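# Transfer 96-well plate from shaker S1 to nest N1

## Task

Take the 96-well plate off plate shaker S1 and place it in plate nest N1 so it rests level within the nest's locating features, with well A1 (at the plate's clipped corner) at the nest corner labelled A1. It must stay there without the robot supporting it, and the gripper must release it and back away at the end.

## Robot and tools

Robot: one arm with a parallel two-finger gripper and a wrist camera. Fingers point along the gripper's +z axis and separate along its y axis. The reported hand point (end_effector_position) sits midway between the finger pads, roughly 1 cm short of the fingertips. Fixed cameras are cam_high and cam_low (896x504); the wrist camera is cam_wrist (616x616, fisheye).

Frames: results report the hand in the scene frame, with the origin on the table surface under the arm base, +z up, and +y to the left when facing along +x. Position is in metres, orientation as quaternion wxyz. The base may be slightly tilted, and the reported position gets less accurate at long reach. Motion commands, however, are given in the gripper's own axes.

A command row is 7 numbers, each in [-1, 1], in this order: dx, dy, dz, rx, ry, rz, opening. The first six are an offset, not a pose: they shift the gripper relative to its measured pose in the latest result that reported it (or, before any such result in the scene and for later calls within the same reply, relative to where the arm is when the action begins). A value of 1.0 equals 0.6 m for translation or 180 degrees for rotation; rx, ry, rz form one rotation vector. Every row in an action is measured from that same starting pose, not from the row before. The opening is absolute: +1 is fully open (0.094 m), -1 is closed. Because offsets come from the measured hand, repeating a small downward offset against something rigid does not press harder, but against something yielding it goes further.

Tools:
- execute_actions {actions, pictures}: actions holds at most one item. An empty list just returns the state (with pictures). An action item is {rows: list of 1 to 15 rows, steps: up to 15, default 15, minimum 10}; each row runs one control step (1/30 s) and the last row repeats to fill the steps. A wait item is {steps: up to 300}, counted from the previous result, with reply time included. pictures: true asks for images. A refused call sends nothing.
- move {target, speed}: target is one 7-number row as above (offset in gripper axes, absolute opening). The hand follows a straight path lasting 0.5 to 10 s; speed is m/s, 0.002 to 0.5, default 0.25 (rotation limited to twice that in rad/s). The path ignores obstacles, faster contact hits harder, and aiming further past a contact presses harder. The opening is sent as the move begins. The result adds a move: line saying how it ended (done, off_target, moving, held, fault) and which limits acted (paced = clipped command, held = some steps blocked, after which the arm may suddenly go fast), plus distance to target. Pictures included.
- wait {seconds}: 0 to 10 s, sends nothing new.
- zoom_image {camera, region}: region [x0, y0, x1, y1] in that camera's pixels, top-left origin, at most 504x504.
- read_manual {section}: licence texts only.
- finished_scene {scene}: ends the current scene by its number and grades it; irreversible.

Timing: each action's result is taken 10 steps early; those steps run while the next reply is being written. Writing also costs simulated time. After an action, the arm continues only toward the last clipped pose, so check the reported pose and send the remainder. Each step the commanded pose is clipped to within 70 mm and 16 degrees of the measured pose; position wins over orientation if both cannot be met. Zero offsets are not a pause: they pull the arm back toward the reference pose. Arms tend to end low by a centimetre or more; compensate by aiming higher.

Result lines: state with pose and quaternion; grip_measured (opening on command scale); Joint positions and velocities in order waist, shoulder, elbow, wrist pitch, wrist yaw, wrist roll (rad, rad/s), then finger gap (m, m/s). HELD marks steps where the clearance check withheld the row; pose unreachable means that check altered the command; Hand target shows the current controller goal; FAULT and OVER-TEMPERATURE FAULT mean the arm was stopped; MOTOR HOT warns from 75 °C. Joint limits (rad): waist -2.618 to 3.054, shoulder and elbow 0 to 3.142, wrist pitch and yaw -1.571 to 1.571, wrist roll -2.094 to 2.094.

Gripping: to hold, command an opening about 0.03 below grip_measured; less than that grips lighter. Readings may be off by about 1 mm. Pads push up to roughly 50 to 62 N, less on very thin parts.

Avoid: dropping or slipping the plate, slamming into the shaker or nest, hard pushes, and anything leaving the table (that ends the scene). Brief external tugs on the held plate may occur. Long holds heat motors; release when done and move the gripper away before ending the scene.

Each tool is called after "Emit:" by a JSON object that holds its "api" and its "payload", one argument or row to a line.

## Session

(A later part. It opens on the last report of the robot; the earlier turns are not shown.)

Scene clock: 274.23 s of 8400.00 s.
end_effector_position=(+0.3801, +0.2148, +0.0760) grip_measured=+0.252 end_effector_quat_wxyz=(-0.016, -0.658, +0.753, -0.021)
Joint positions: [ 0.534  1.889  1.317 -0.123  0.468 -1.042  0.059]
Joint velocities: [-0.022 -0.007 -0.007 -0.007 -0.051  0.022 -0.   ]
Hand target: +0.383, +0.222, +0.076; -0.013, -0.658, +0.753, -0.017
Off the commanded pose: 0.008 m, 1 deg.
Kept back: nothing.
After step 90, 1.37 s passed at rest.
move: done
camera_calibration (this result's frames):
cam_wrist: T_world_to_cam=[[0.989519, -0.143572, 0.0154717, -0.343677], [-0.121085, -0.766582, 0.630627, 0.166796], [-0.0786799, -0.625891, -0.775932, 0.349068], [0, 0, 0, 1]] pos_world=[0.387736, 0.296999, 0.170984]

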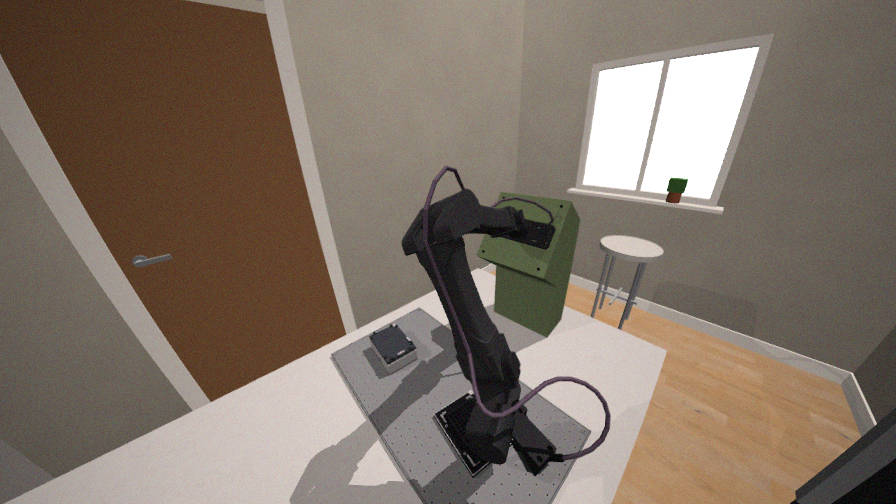

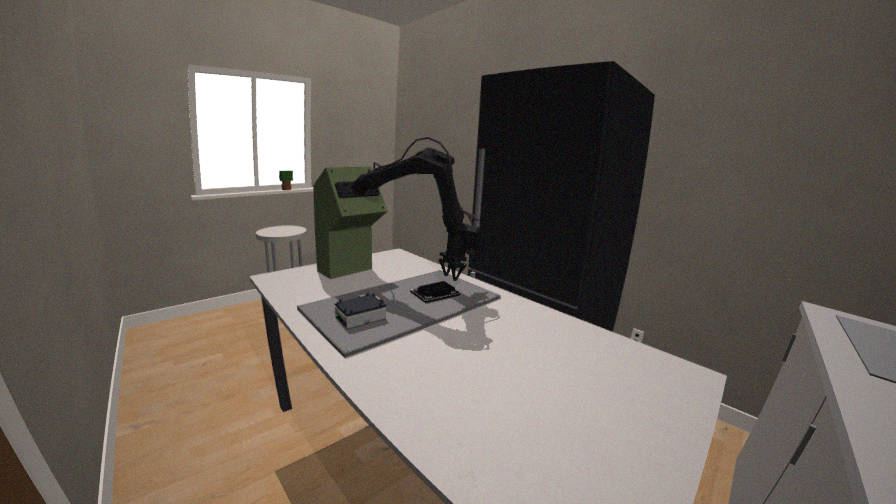

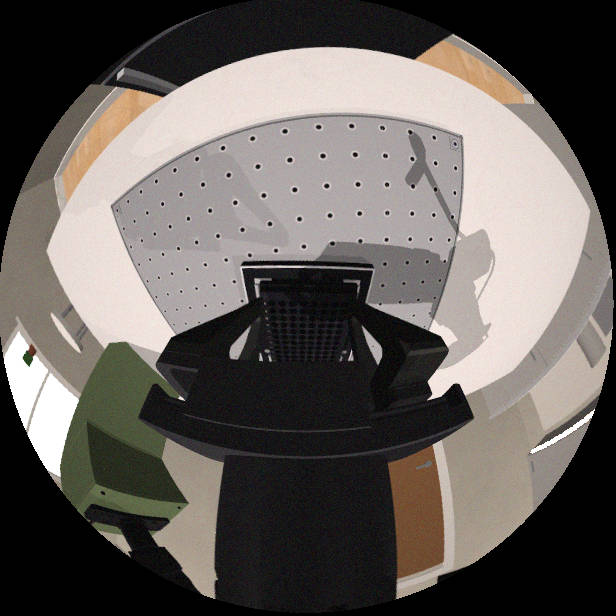

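Emit:
{"api": "move", "payload": {
  "target": [-0.02, -0.002, 0.04, 0, 0, 0, 0.25],
  "speed": 0.04
}}

Scene clock: 276.47 s of 8400.00 s.
end_effector_position=(+0.3747, +0.2203, +0.0539) grip_measured=+0.252 end_effector_quat_wxyz=(-0.026, -0.660, +0.750, -0.020)
Joint positions: [ 0.53   1.976  1.381 -0.12   0.47  -1.042  0.059]
Joint velocities: [-0.002 -0.007  0.012 -0.081 -0.007 -0.007 -0.001]
Hand target: +0.383, +0.225, +0.052; -0.016, -0.658, +0.752, -0.021
Off the commanded pose: 0.010 m, 1 deg.
Kept back: nothing.
move: done
camera_calibration (this result's frames):
cam_wrist: T_world_to_cam=[[0.99043, -0.138004, 0.00159794, -0.33801], [-0.106915, -0.759886, 0.641203, 0.177004], [-0.0872742, -0.635238, -0.767369, 0.339716], [0, 0, 0, 1]] pos_world=[0.383349, 0.303657, 0.147732]

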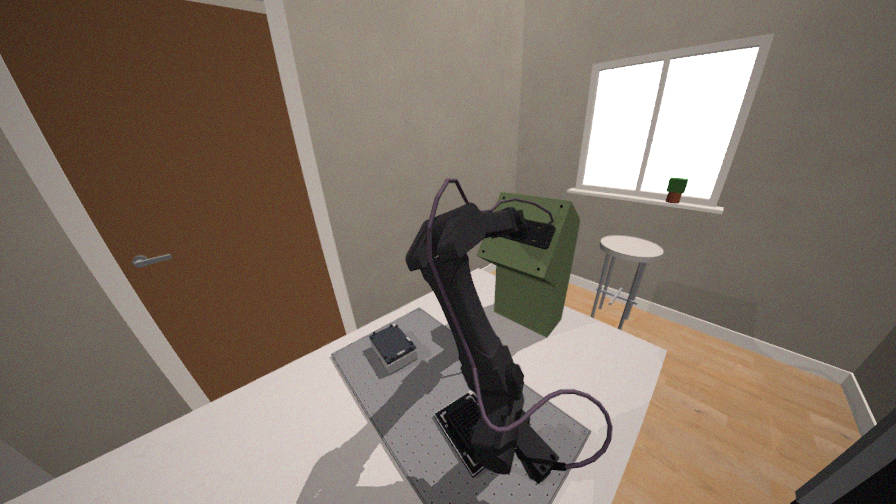

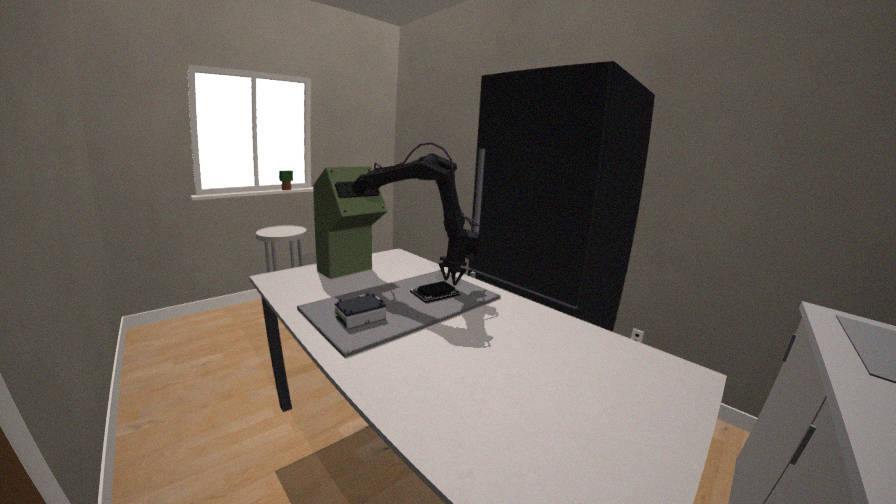

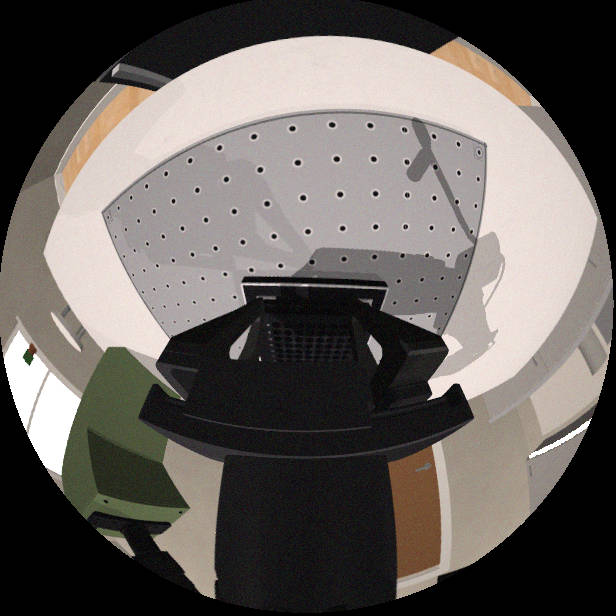

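Emit:
{"api": "move", "payload": {
  "target": [-0.004, -0.024, 0.006, 0, 0, 0, 0.25],
  "speed": 0.03
}}

Scene clock: 277.70 s of 8400.00 s.
end_effector_position=(+0.3886, +0.2172, +0.0533) grip_measured=+0.252 end_effector_quat_wxyz=(-0.024, -0.656, +0.754, -0.026)
Joint positions: [ 0.515  1.982  1.426 -0.148  0.47  -1.045  0.059]
Joint velocities: [-0.032 -0.002  0.012 -0.051 -0.051 -0.022 -0.   ]
Hand target: +0.389, +0.220, +0.050; -0.025, -0.660, +0.750, -0.020
Off the commanded pose: 0.005 m, 1 deg.
Kept back: nothing.
move: done
camera_calibration (this result's frames):
cam_wrist: T_world_to_cam=[[0.988846, -0.148331, 0.0134966, -0.349982], [-0.121862, -0.753619, 0.645917, 0.180602], [-0.085638, -0.640357, -0.763289, 0.338754], [0, 0, 0, 1]] pos_world=[0.397097, 0.301115, 0.146637]

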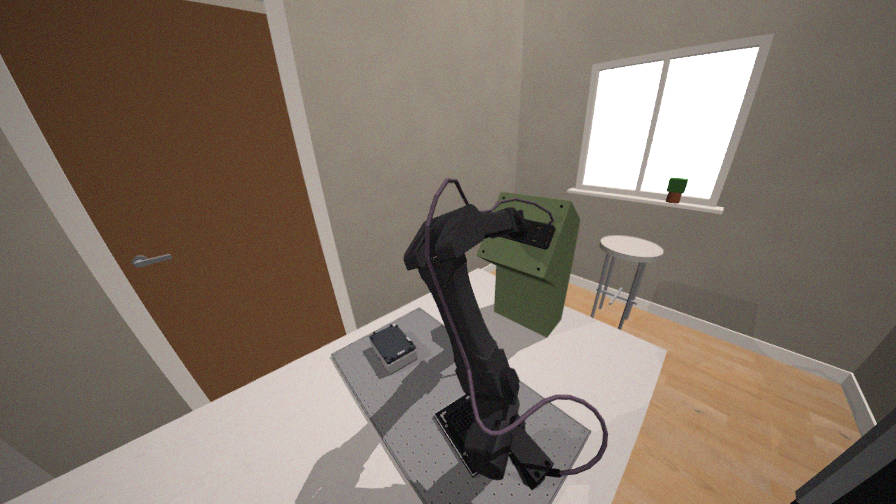

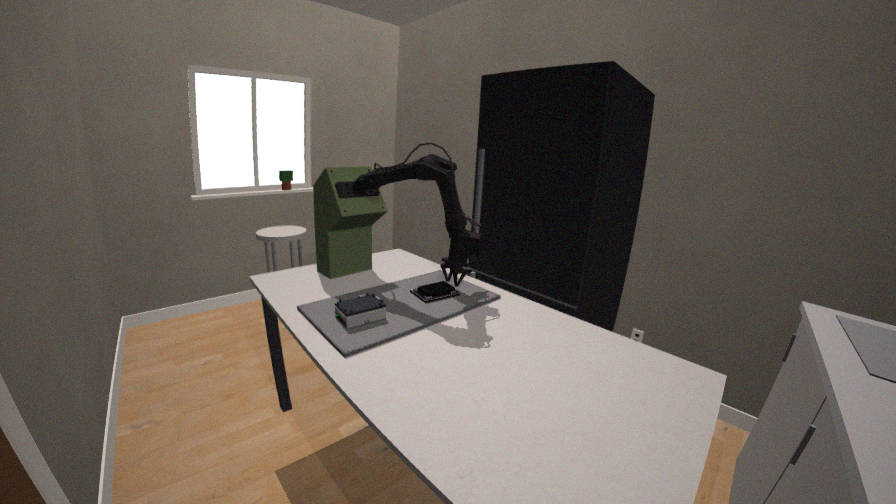

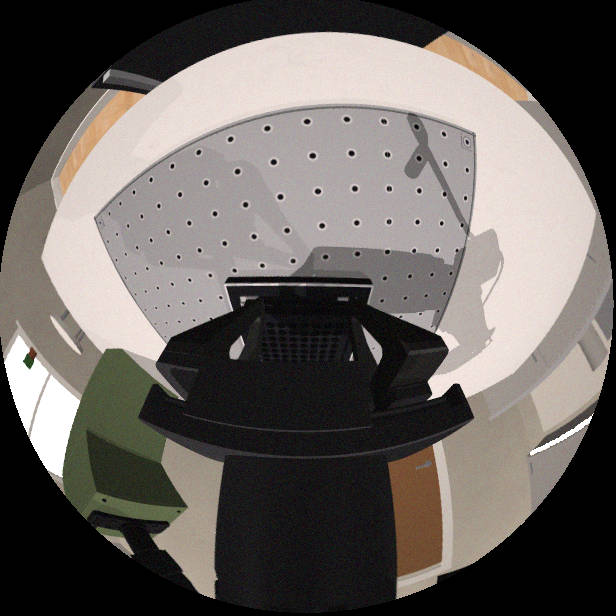

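Emit:
{"api": "execute_actions", "payload": {
  "actions": [
    {"rows": [[0.0, 0.012, 0.010, 0, 0, 0, 0.25]], "steps": 15}
  ]
}}

Emit:
{"api": "zoom_image", "payload": {
  "camera": "cam_wrist",
  "region": [220, 270, 390, 365]
}}

Scene clock: 288.60 s of 8400.00 s.
end_effector_position=(+0.3915, +0.2180, +0.0533) grip_measured=+0.252 end_effector_quat_wxyz=(-0.019, -0.654, +0.756, -0.029)
Joint positions: [ 0.515  1.982  1.426 -0.135  0.472 -1.045  0.059]
Joint velocities: [-0.012  0.007  0.007  0.081  0.081 -0.022  0.001]
Steps of this call (steps 1 to 90: nothing new was sent; then 7.73 s passed at rest; steps 91 to 95: the first 5 steps of this action). Readings (end_effector_position):
91: (+0.3883, +0.2170, +0.0533)
92: (+0.3892, +0.2172, +0.0533)
94: (+0.3908, +0.2178, +0.0533)
95: the state above

Region (220, 270, 390, 365) of cam_wrist's 616x616 image, scaled by 2.965, with more detail than that image has; it fills the top 282 rows of this view, and the rest is white.

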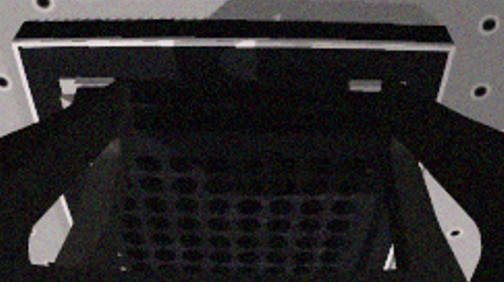

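Emit:
{"api": "execute_actions", "payload": {
  "actions": []
}}

Scene clock: 288.93 s of 8400.00 s.
end_effector_position=(+0.3934, +0.2186, +0.0533) grip_measured=+0.252 end_effector_quat_wxyz=(-0.015, -0.653, +0.757, -0.031)
Joint positions: [ 0.515  1.982  1.426 -0.126  0.473 -1.045  0.059]
Joint velocities: [-0.022  0.012 -0.007 -0.007 -0.051  0.022 -0.   ]
Hand target: +0.382, +0.218, +0.048; -0.024, -0.656, +0.754, -0.026
Off the commanded pose: 0.013 m, 1 deg.
Kept back: nothing.
Steps of this call (steps 1 to 10: the last 10 steps of your previous action). Readings (end_effector_position):
1: (+0.3920, +0.2181, +0.0533)
2: (+0.3922, +0.2182, +0.0533)
4: (+0.3928, +0.2184, +0.0533)
8: (+0.3932, +0.2186, +0.0533)
10: the state above
camera_calibration (this result's frames):
cam_wrist: T_world_to_cam=[[0.987164, -0.156487, 0.0319093, -0.353019], [-0.140493, -0.755878, 0.639461, 0.190513], [-0.0759479, -0.635737, -0.768161, 0.335495], [0, 0, 0, 1]] pos_world=[0.400734, 0.302048, 0.147153]

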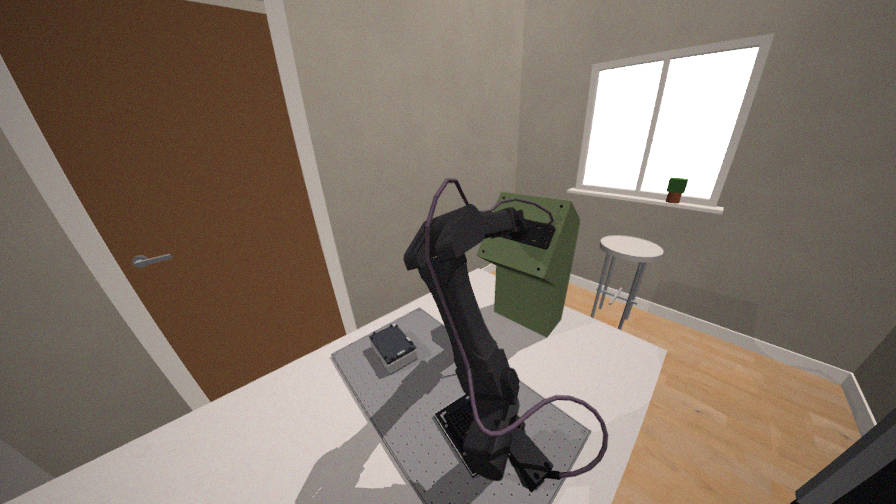

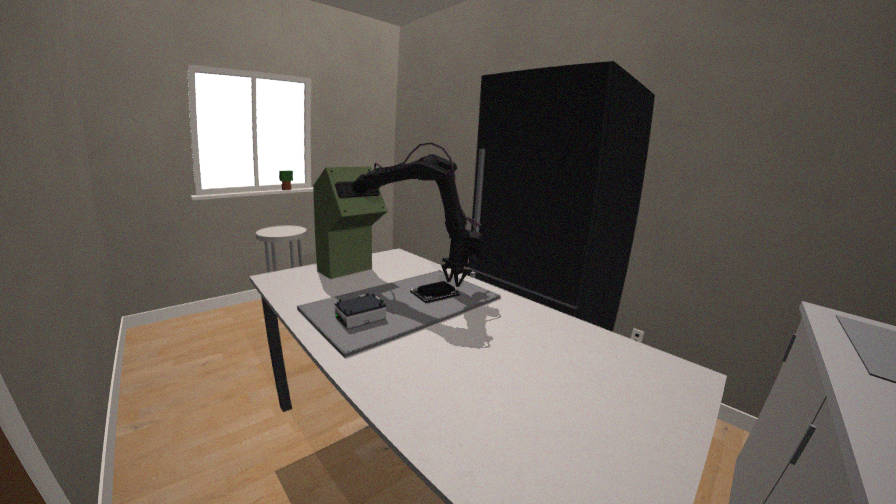

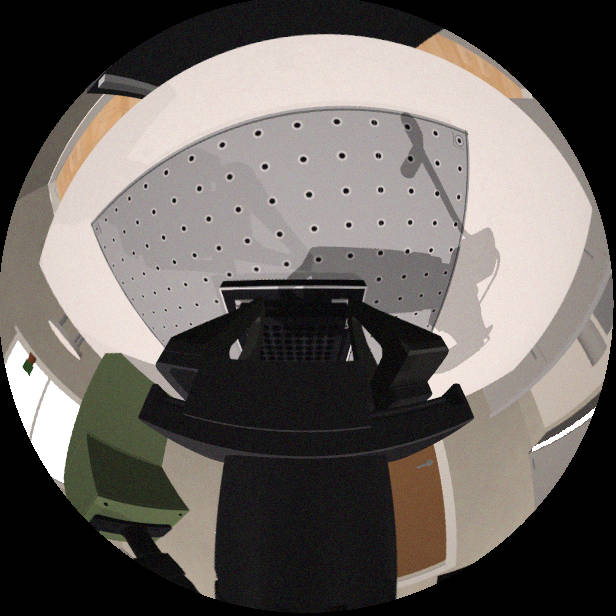

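Emit:
{"api": "move", "payload": {
  "target": [0.002, 0.024, 0.011, 0, 0, 0, 0.25],
  "speed": 0.03
}}

Scene clock: 290.23 s of 8400.00 s.
end_effector_position=(+0.3938, +0.2184, +0.0517) grip_measured=+0.252 end_effector_quat_wxyz=(-0.006, -0.649, +0.760, -0.037)
Joint positions: [ 0.515  1.982  1.405 -0.081  0.479 -1.045  0.059]
Joint velocities: [ 0.002 -0.012  0.002  0.007  0.037 -0.022 -0.   ]
Hand target: +0.379, +0.219, +0.047; -0.015, -0.653, +0.757, -0.031
Off the commanded pose: 0.016 m, 1 deg.
Kept back: nothing.
move: off_target
camera_calibration (this result's frames):
cam_wrist: T_world_to_cam=[[0.984743, -0.165621, 0.0533943, -0.351535], [-0.161528, -0.755849, 0.634508, 0.199929], [-0.06473, -0.633452, -0.77107, 0.329372], [0, 0, 0, 1]] pos_world=[0.399787, 0.301536, 0.145882]

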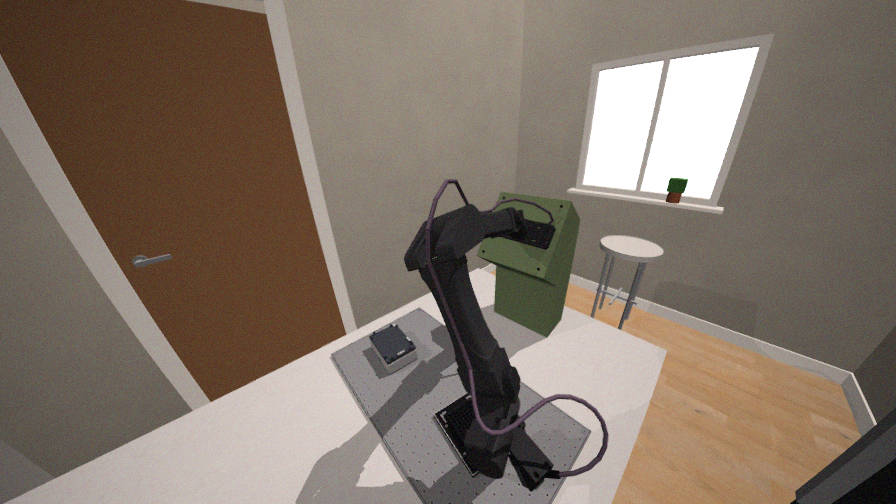

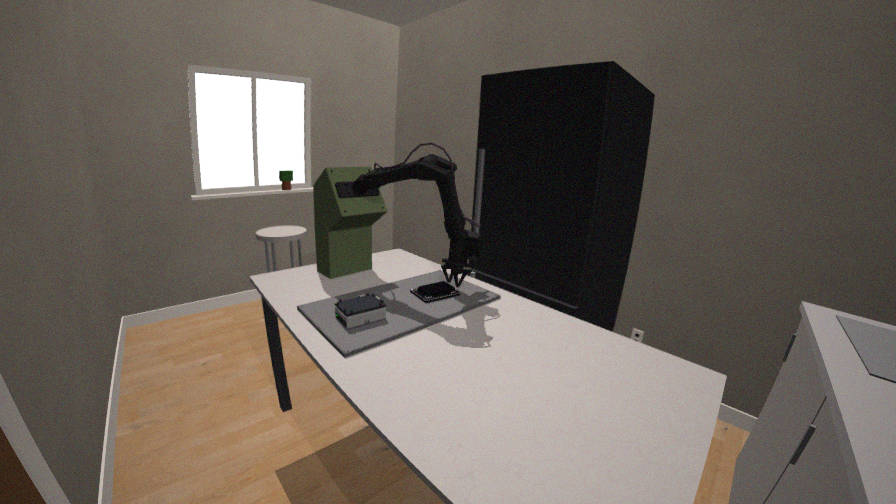

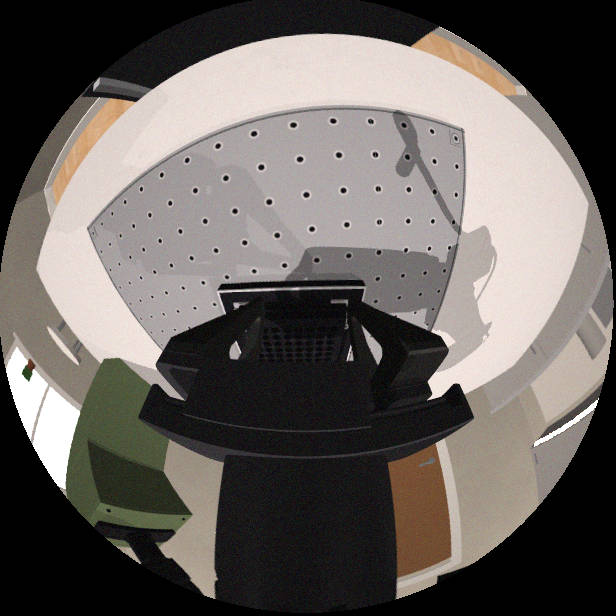

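Emit:
{"api": "move", "payload": {
  "target": [0.0, 0.022, 0.006, -0.022, 0, 0, 0.25],
  "speed": 0.03
}}

Scene clock: 292.70 s of 8400.00 s.
end_effector_position=(+0.3792, +0.2167, +0.0516) grip_measured=+0.252 end_effector_quat_wxyz=(-0.029, -0.652, +0.757, -0.018)
Joint positions: [ 0.515  1.982  1.405 -0.143  0.457 -1.028  0.059]
Joint velocities: [ 0.002 -0.002 -0.012 -0.037 -0.022 -0.022  0.001]
Hand target: +0.381, +0.220, +0.048; -0.028, -0.648, +0.761, -0.011
Off the commanded pose: 0.006 m, 1 deg.
Kept back: nothing.
move: done
camera_calibration (this result's frames):
cam_wrist: T_world_to_cam=[[0.987203, -0.15938, -0.00524583, -0.336768], [-0.118726, -0.756556, 0.64306, 0.179822], [-0.106459, -0.634209, -0.765797, 0.343097], [0, 0, 0, 1]] pos_world=[0.390334, 0.299967, 0.145339]

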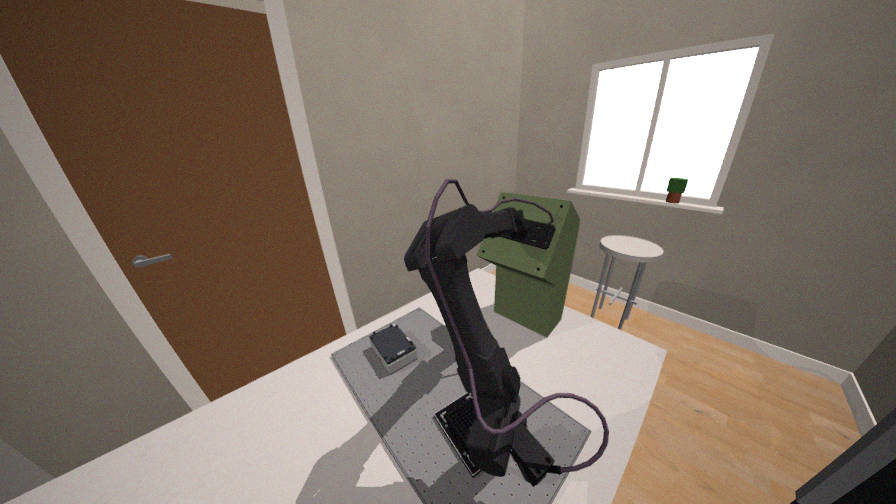

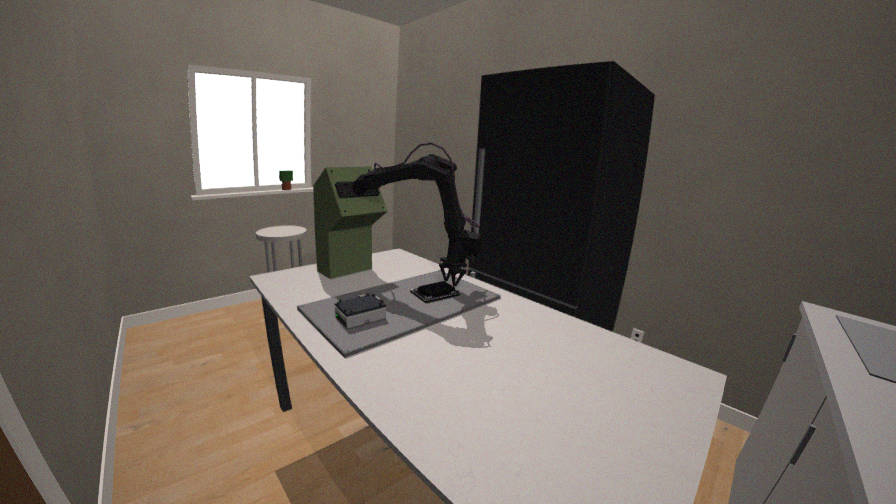

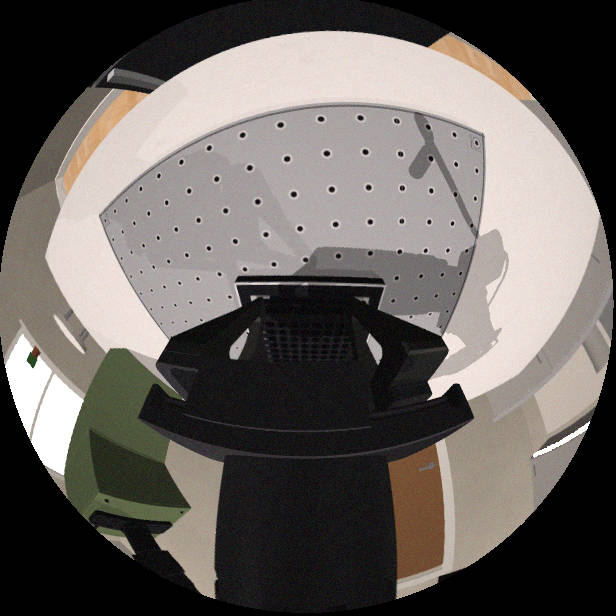

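Emit:
{"api": "execute_actions", "payload": {
  "actions": [
    {"rows": [[0.0, -0.003, 0.006, 0, 0, 0.002, 0.25],[0.0, -0.003, 0.009, 0, 0, 0.003, 0.25],[0.0, -0.003, 0.012, 0, 0, 0.004, 0.25]], "steps": 15}
  ]
}}

Emit:
{"api": "execute_actions", "payload": {
  "actions": [
    {"steps": 12}
  ]
}}

Scene clock: 293.93 s of 8400.00 s.
end_effector_position=(+0.3787, +0.2148, +0.0502) grip_measured=+0.252 end_effector_quat_wxyz=(-0.031, -0.651, +0.758, -0.018)
Joint positions: [ 0.511  1.984  1.405 -0.142  0.455 -1.027  0.059]
Joint velocities: [ 0.017  0.027  0.007  0.051 -0.037 -0.022  0.001]
Steps of this call (steps 1 to 32: nothing new was sent; steps 33 to 37: the first 5 steps of this action). Readings (end_effector_position):
33: (+0.3788, +0.2165, +0.0516)
34: (+0.3789, +0.2163, +0.0515)
36: (+0.3789, +0.2150, +0.0507)
37: the state above

Scene clock: 294.33 s of 8400.00 s.
end_effector_position=(+0.3788, +0.2149, +0.0501) grip_measured=+0.252 end_effector_quat_wxyz=(-0.030, -0.651, +0.758, -0.018)
Joint positions: [ 0.511  1.985  1.405 -0.141  0.455 -1.027  0.059]
Joint velocities: [-0.012  0.007  0.007 -0.022  0.066  0.007 -0.   ]
Hand target: +0.381, +0.216, +0.045; -0.029, -0.647, +0.761, -0.018
Off the commanded pose: 0.006 m, 1 deg.
Kept back: nothing.
Steps of this call (steps 1 to 10: the last 10 steps of your previous action; steps 11 to 12: nothing new was sent). Readings (end_effector_position):
1: (+0.3788, +0.2149, +0.0501)
2: (+0.3788, +0.2149, +0.0501)
4: (+0.3788, +0.2149, +0.0501)
8: (+0.3788, +0.2149, +0.0501)
12: the state above

Emit:
{"api": "execute_actions", "payload": {
  "actions": [
    {"rows": [[0.002, -0.004, 0.004, 0, 0, 0, 0.25],[0.004, -0.004, 0.004, 0, 0, 0, 0.25],[0.006, -0.004, 0.004, 0, 0, 0, 0.25],[0.008, -0.004, 0.004, 0, 0, 0, 0.25],[0.010, -0.004, 0.004, 0, 0, 0, 0.25],[0.012, -0.004, 0.004, 0, 0, 0, 0.25]], "steps": 12}
  ]
}}

Emit:
{"api": "execute_actions", "payload": {
  "actions": [
    {"steps": 15}
  ],
  "pictures": true
}}

Scene clock: 295.47 s of 8400.00 s.
end_effector_position=(+0.3788, +0.2149, +0.0501) grip_measured=+0.252 end_effector_quat_wxyz=(-0.030, -0.651, +0.758, -0.018)
Joint positions: [ 0.511  1.985  1.405 -0.141  0.455 -1.027  0.059]
Joint velocities: [ 0.007 -0.032 -0.007 -0.037  0.007 -0.051 -0.   ]
Steps of this call (steps 1 to 32: nothing new was sent; steps 33 to 34: the first 2 steps of this action). Readings (end_effector_position):
33: (+0.3788, +0.2149, +0.0501)
34: the state above

Scene clock: 295.97 s of 8400.00 s.
end_effector_position=(+0.3817, +0.2098, +0.0475) grip_measured=+0.252 end_effector_quat_wxyz=(-0.029, -0.649, +0.760, -0.018)
Joint positions: [ 0.496  1.985  1.405 -0.134  0.443 -1.033  0.059]
Joint velocities: [-0.007  0.022  0.002  0.007  0.007 -0.051  0.   ]
Hand target: +0.380, +0.207, +0.048; -0.031, -0.651, +0.758, -0.018
Off the commanded pose: 0.003 m, 0 deg.
Kept back: nothing.
Steps of this call (steps 1 to 10: the last 10 steps of your previous action; steps 11 to 15: nothing new was sent). Readings (end_effector_position):
1: (+0.3788, +0.2150, +0.0501)
2: (+0.3788, +0.2149, +0.0500)
4: (+0.3789, +0.2147, +0.0496)
8: (+0.3795, +0.2145, +0.0492)
15: the state above
camera_calibration (this result's frames):
cam_wrist: T_world_to_cam=[[0.985692, -0.168493, -0.00461613, -0.337865], [-0.125988, -0.754677, 0.643887, 0.179879], [-0.111974, -0.634092, -0.765107, 0.337814], [0, 0, 0, 1]] pos_world=[0.39352, 0.293028, 0.141082]

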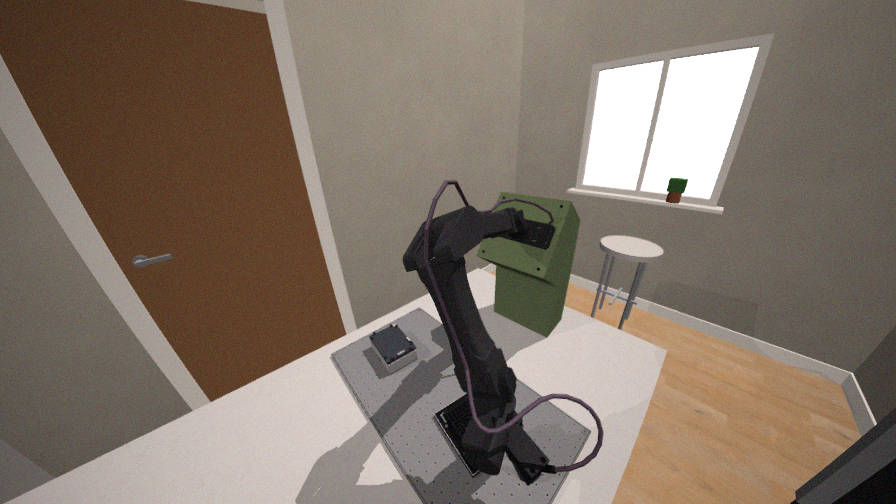

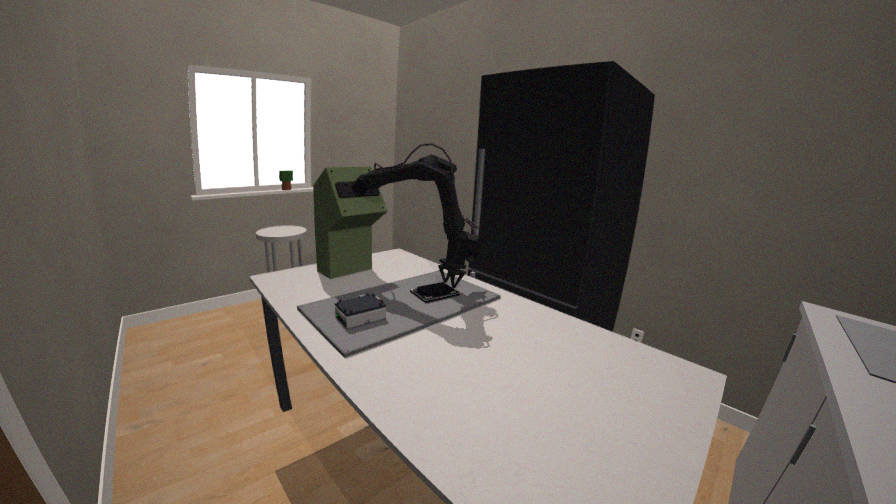

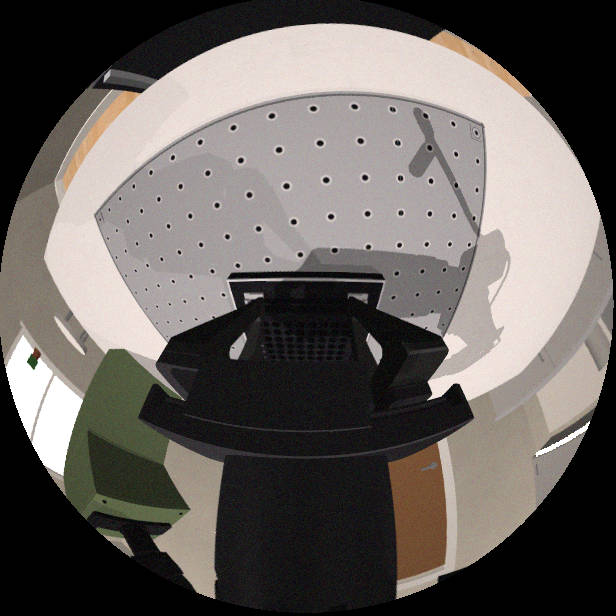

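Emit:
{"api": "zoom_image", "payload": {
  "camera": "cam_wrist",
  "region": [225, 265, 390, 365]
}}

Region (225, 265, 390, 365) of cam_wrist's 616x616 image, scaled by 3.055, with more detail than that image has; it fills the top 305 rows of this view, and the rest is white.

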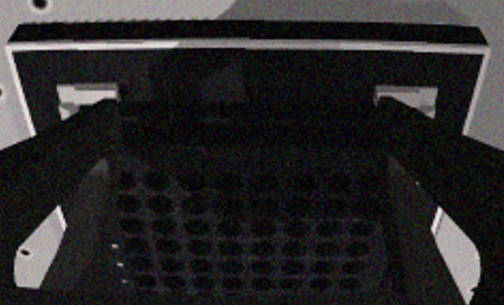

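Emit:
{"api": "move", "payload": {
  "target": [-0.03, 0.0, -0.03, 0, 0, 0, 0.25],
  "speed": 0.06
}}

Scene clock: 301.63 s of 8400.00 s.
end_effector_position=(+0.3668, +0.2182, +0.0548) grip_measured=+0.252 end_effector_quat_wxyz=(-0.049, -0.655, +0.754, -0.016)
Joint positions: [ 0.535  1.985  1.405 -0.19   0.481 -1.003  0.059]
Joint velocities: [ 0.007  0.007  0.017 -0.066  0.037  0.037 -0.   ]
Hand target: +0.385, +0.229, +0.064; -0.029, -0.648, +0.760, -0.018
Off the commanded pose: 0.023 m, 3 deg.
Kept back: nothing.
After step 90, 1.80 s passed at rest.
move: off_target
camera_calibration (this result's frames):
cam_wrist: T_world_to_cam=[[0.98794, -0.151055, -0.0340117, -0.324755], [-0.0905495, -0.741828, 0.664449, 0.162699], [-0.125599, -0.653356, -0.746559, 0.355256], [0, 0, 0, 1]] pos_world=[0.38019, 0.303748, 0.146069]

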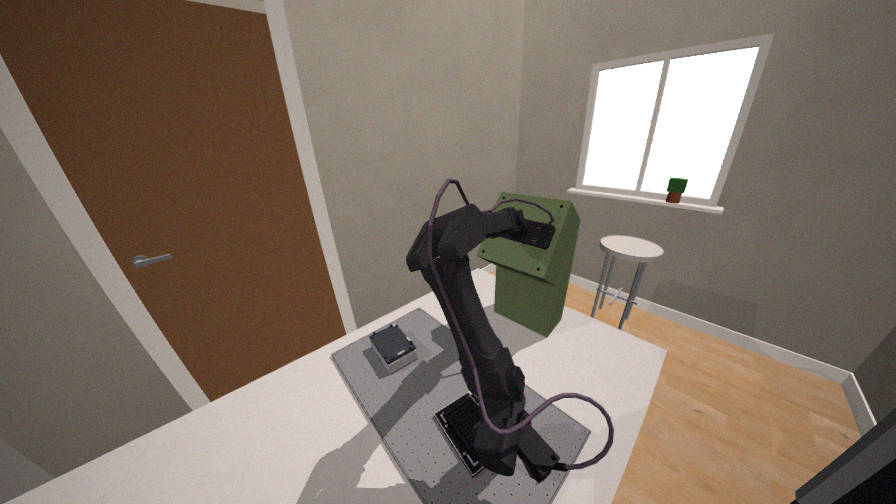

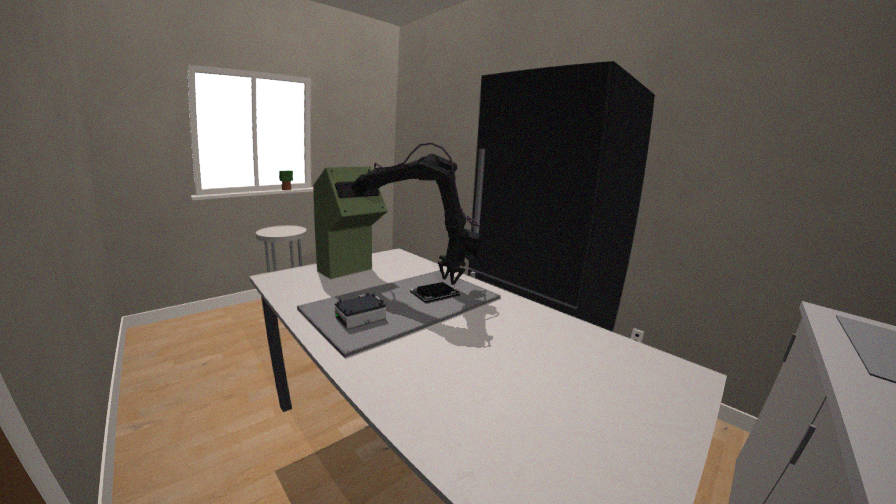

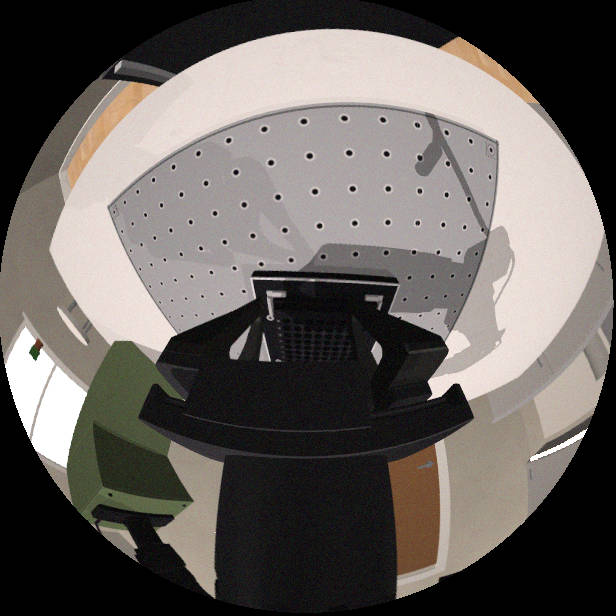

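Emit:
{"api": "move", "payload": {
  "target": [-0.01, -0.01, -0.14, 0.015, 0, 0, 1.0],
  "speed": 0.12
}}

Scene clock: 303.17 s of 8400.00 s.
end_effector_position=(+0.3904, +0.2306, +0.1351) grip_measured=+1.000 end_effector_quat_wxyz=(-0.025, -0.651, +0.757, -0.041)
Joint positions: [ 0.644  1.77   1.346 -0.323  0.595 -0.937  0.094]
Joint velocities: [ 0.007 -0.007 -0.012 -0.081 -0.022  0.051  0.   ]
Hand target: +0.378, +0.231, +0.137; -0.034, -0.656, +0.753, -0.034
Off the commanded pose: 0.013 m, 1 deg.
Kept back: nothing.
move: off_target
camera_calibration (this result's frames):
cam_wrist: T_world_to_cam=[[0.986696, -0.15883, 0.0347006, -0.350417], [-0.141865, -0.7369, 0.660948, 0.140005], [-0.0794075, -0.657077, -0.749629, 0.409509], [0, 0, 0, 1]] pos_world=[0.398135, 0.316592, 0.226603]

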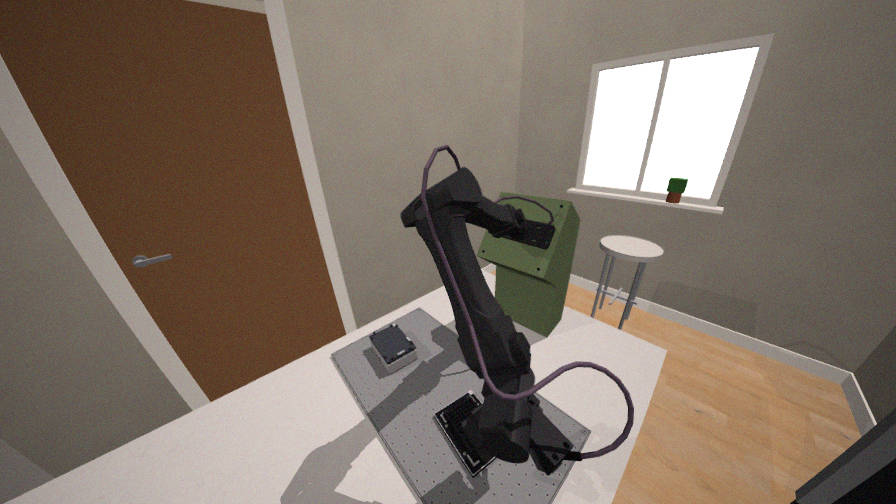

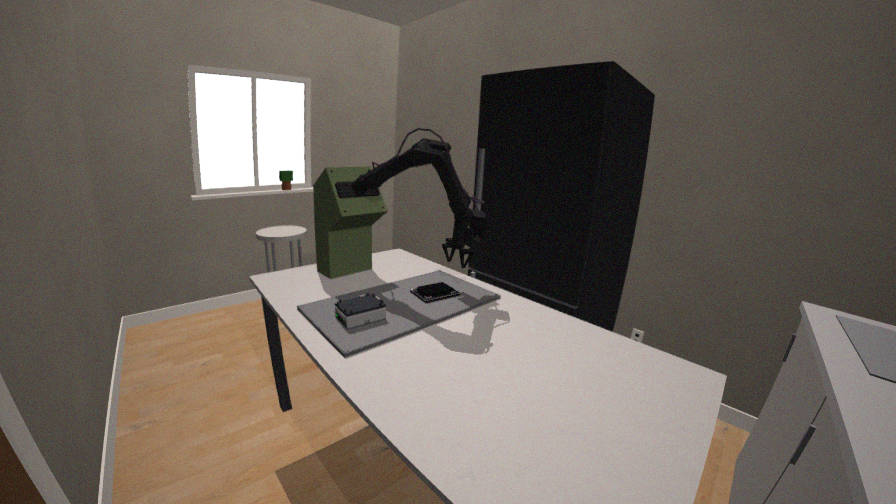

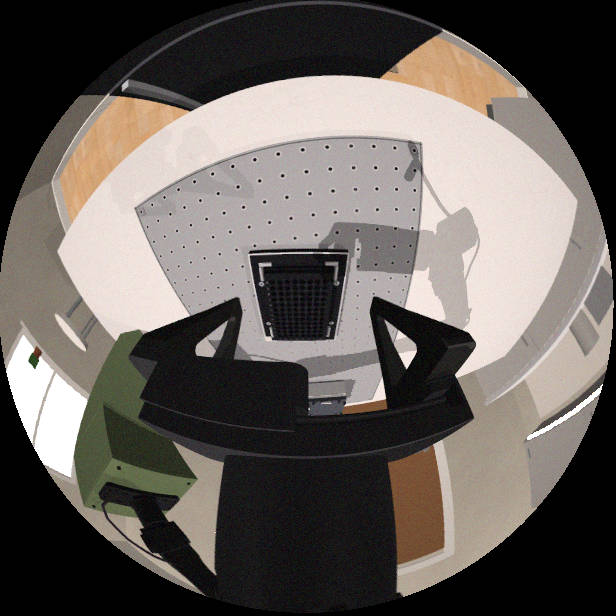

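Emit:
{"api": "zoom_image", "payload": {
  "camera": "cam_wrist",
  "region": [240, 240, 360, 350]
}}

Emit:
{"api": "zoom_image", "payload": {
  "camera": "cam_high",
  "region": [425, 385, 525, 480]
}}

Emit:
{"api": "zoom_image", "payload": {
  "camera": "cam_low",
  "region": [405, 275, 470, 310]
}}

Region (240, 240, 360, 350) of cam_wrist's 616x616 image, scaled by 4.200, with more detail than that image has; it fills the top 462 rows of this view, and the rest is white.

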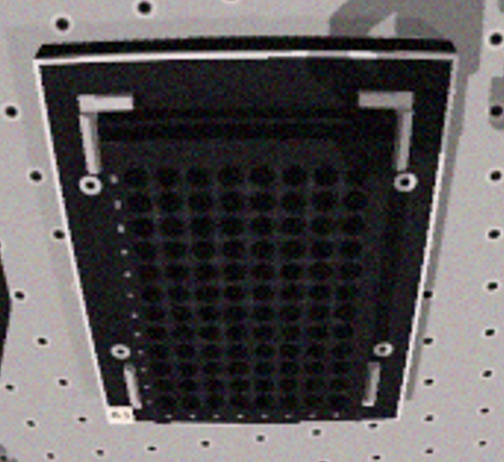

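Region (425, 385, 525, 480) of cam_high's 896x504 image, scaled by 5.040, with more detail than that image has; it fills the top 479 rows of this view, and the rest is white.

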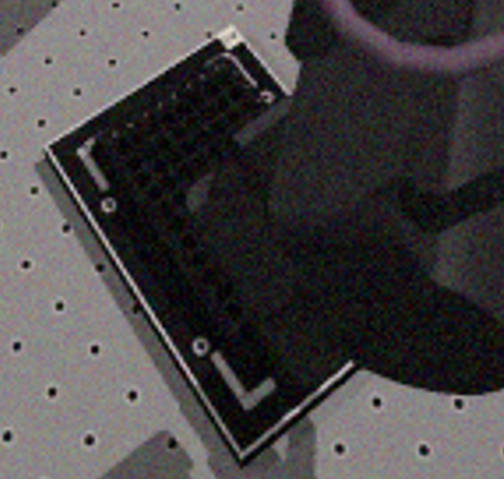

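Region (405, 275, 470, 310) of cam_low's 896x504 image, scaled by 7.754, with more detail than that image has; it fills the top 271 rows of this view, and the rest is white.

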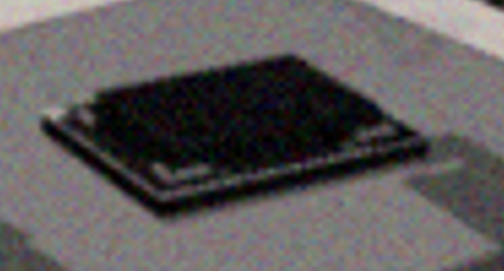

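Emit:
{"api": "move", "payload": {
  "target": [0.32, 0.011, -0.01, 0, 0, 0, 1.0],
  "speed": 0.2
}}

Scene clock: 306.13 s of 8400.00 s.
end_effector_position=(+0.3611, +0.0428, +0.1590) grip_measured=+1.000 end_effector_quat_wxyz=(-0.026, -0.649, +0.759, -0.050)
Joint positions: [ 0.155  1.34   0.799 -0.064  0.227 -1.265  0.094]
Joint velocities: [ 0.007  0.012 -0.002 -0.037 -0.051 -0.007  0.   ]
Hand target: +0.354, +0.043, +0.160; -0.025, -0.652, +0.757, -0.042
Off the commanded pose: 0.006 m, 1 deg.
Kept back: nothing.
move: done
camera_calibration (this result's frames):
cam_wrist: T_world_to_cam=[[0.985338, -0.16375, 0.0479096, -0.353623], [-0.153268, -0.726174, 0.67021, -0.0160583], [-0.0749563, -0.667726, -0.740624, 0.299113], [0, 0, 0, 1]] pos_world=[0.368397, 0.130158, 0.249234]

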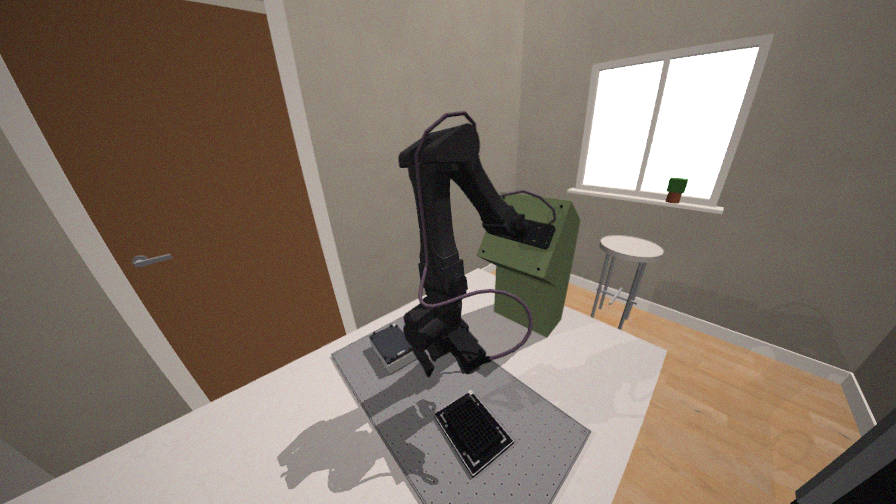

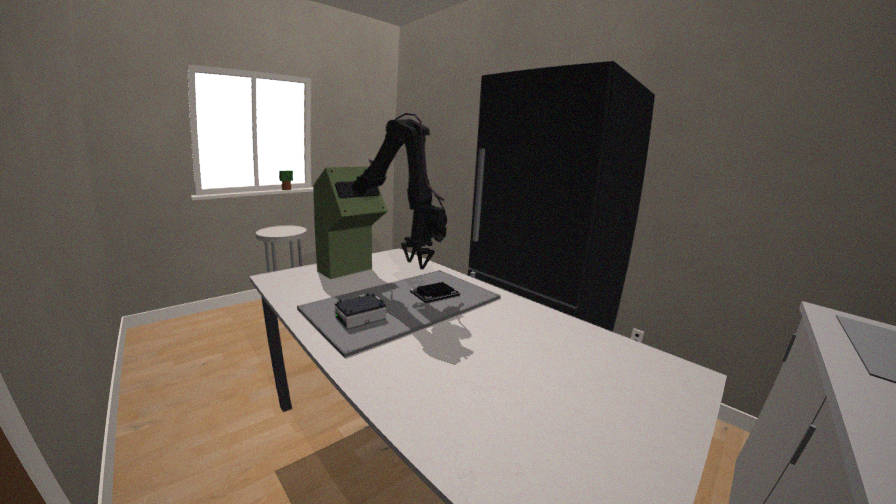

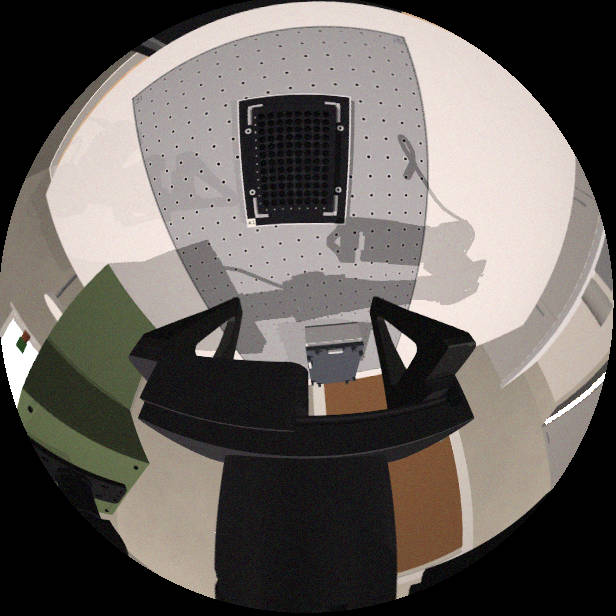

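Emit:
{"api": "zoom_image", "payload": {
  "camera": "cam_wrist",
  "region": [230, 90, 360, 230]
}}

Emit:
{"api": "zoom_image", "payload": {
  "camera": "cam_high",
  "region": [430, 388, 520, 478]
}}

Region (230, 90, 360, 230) of cam_wrist's 616x616 image, scaled by 3.600, with more detail than that image has; it fills the left 468 columns of this view, and the rest is white.

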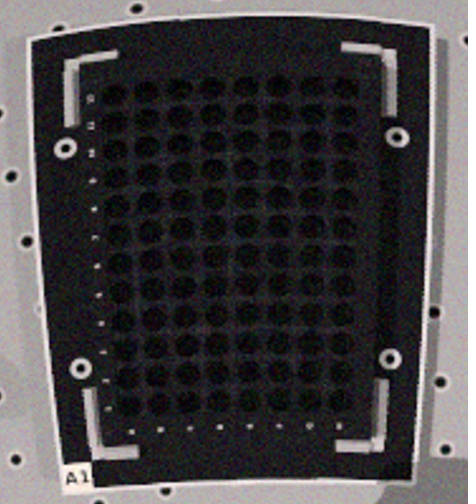

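Region (430, 388, 520, 478) of cam_high's 896x504 image, scaled by 5.600, with more detail than that image has.

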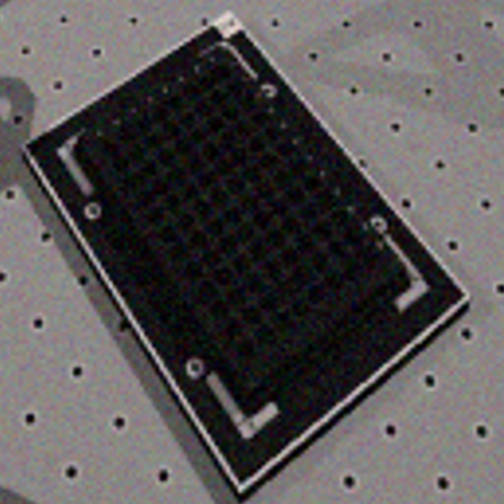

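Emit:
{"api": "finished_scene", "payload": {
  "scene": 2
}}

The scene is finished: the task was done.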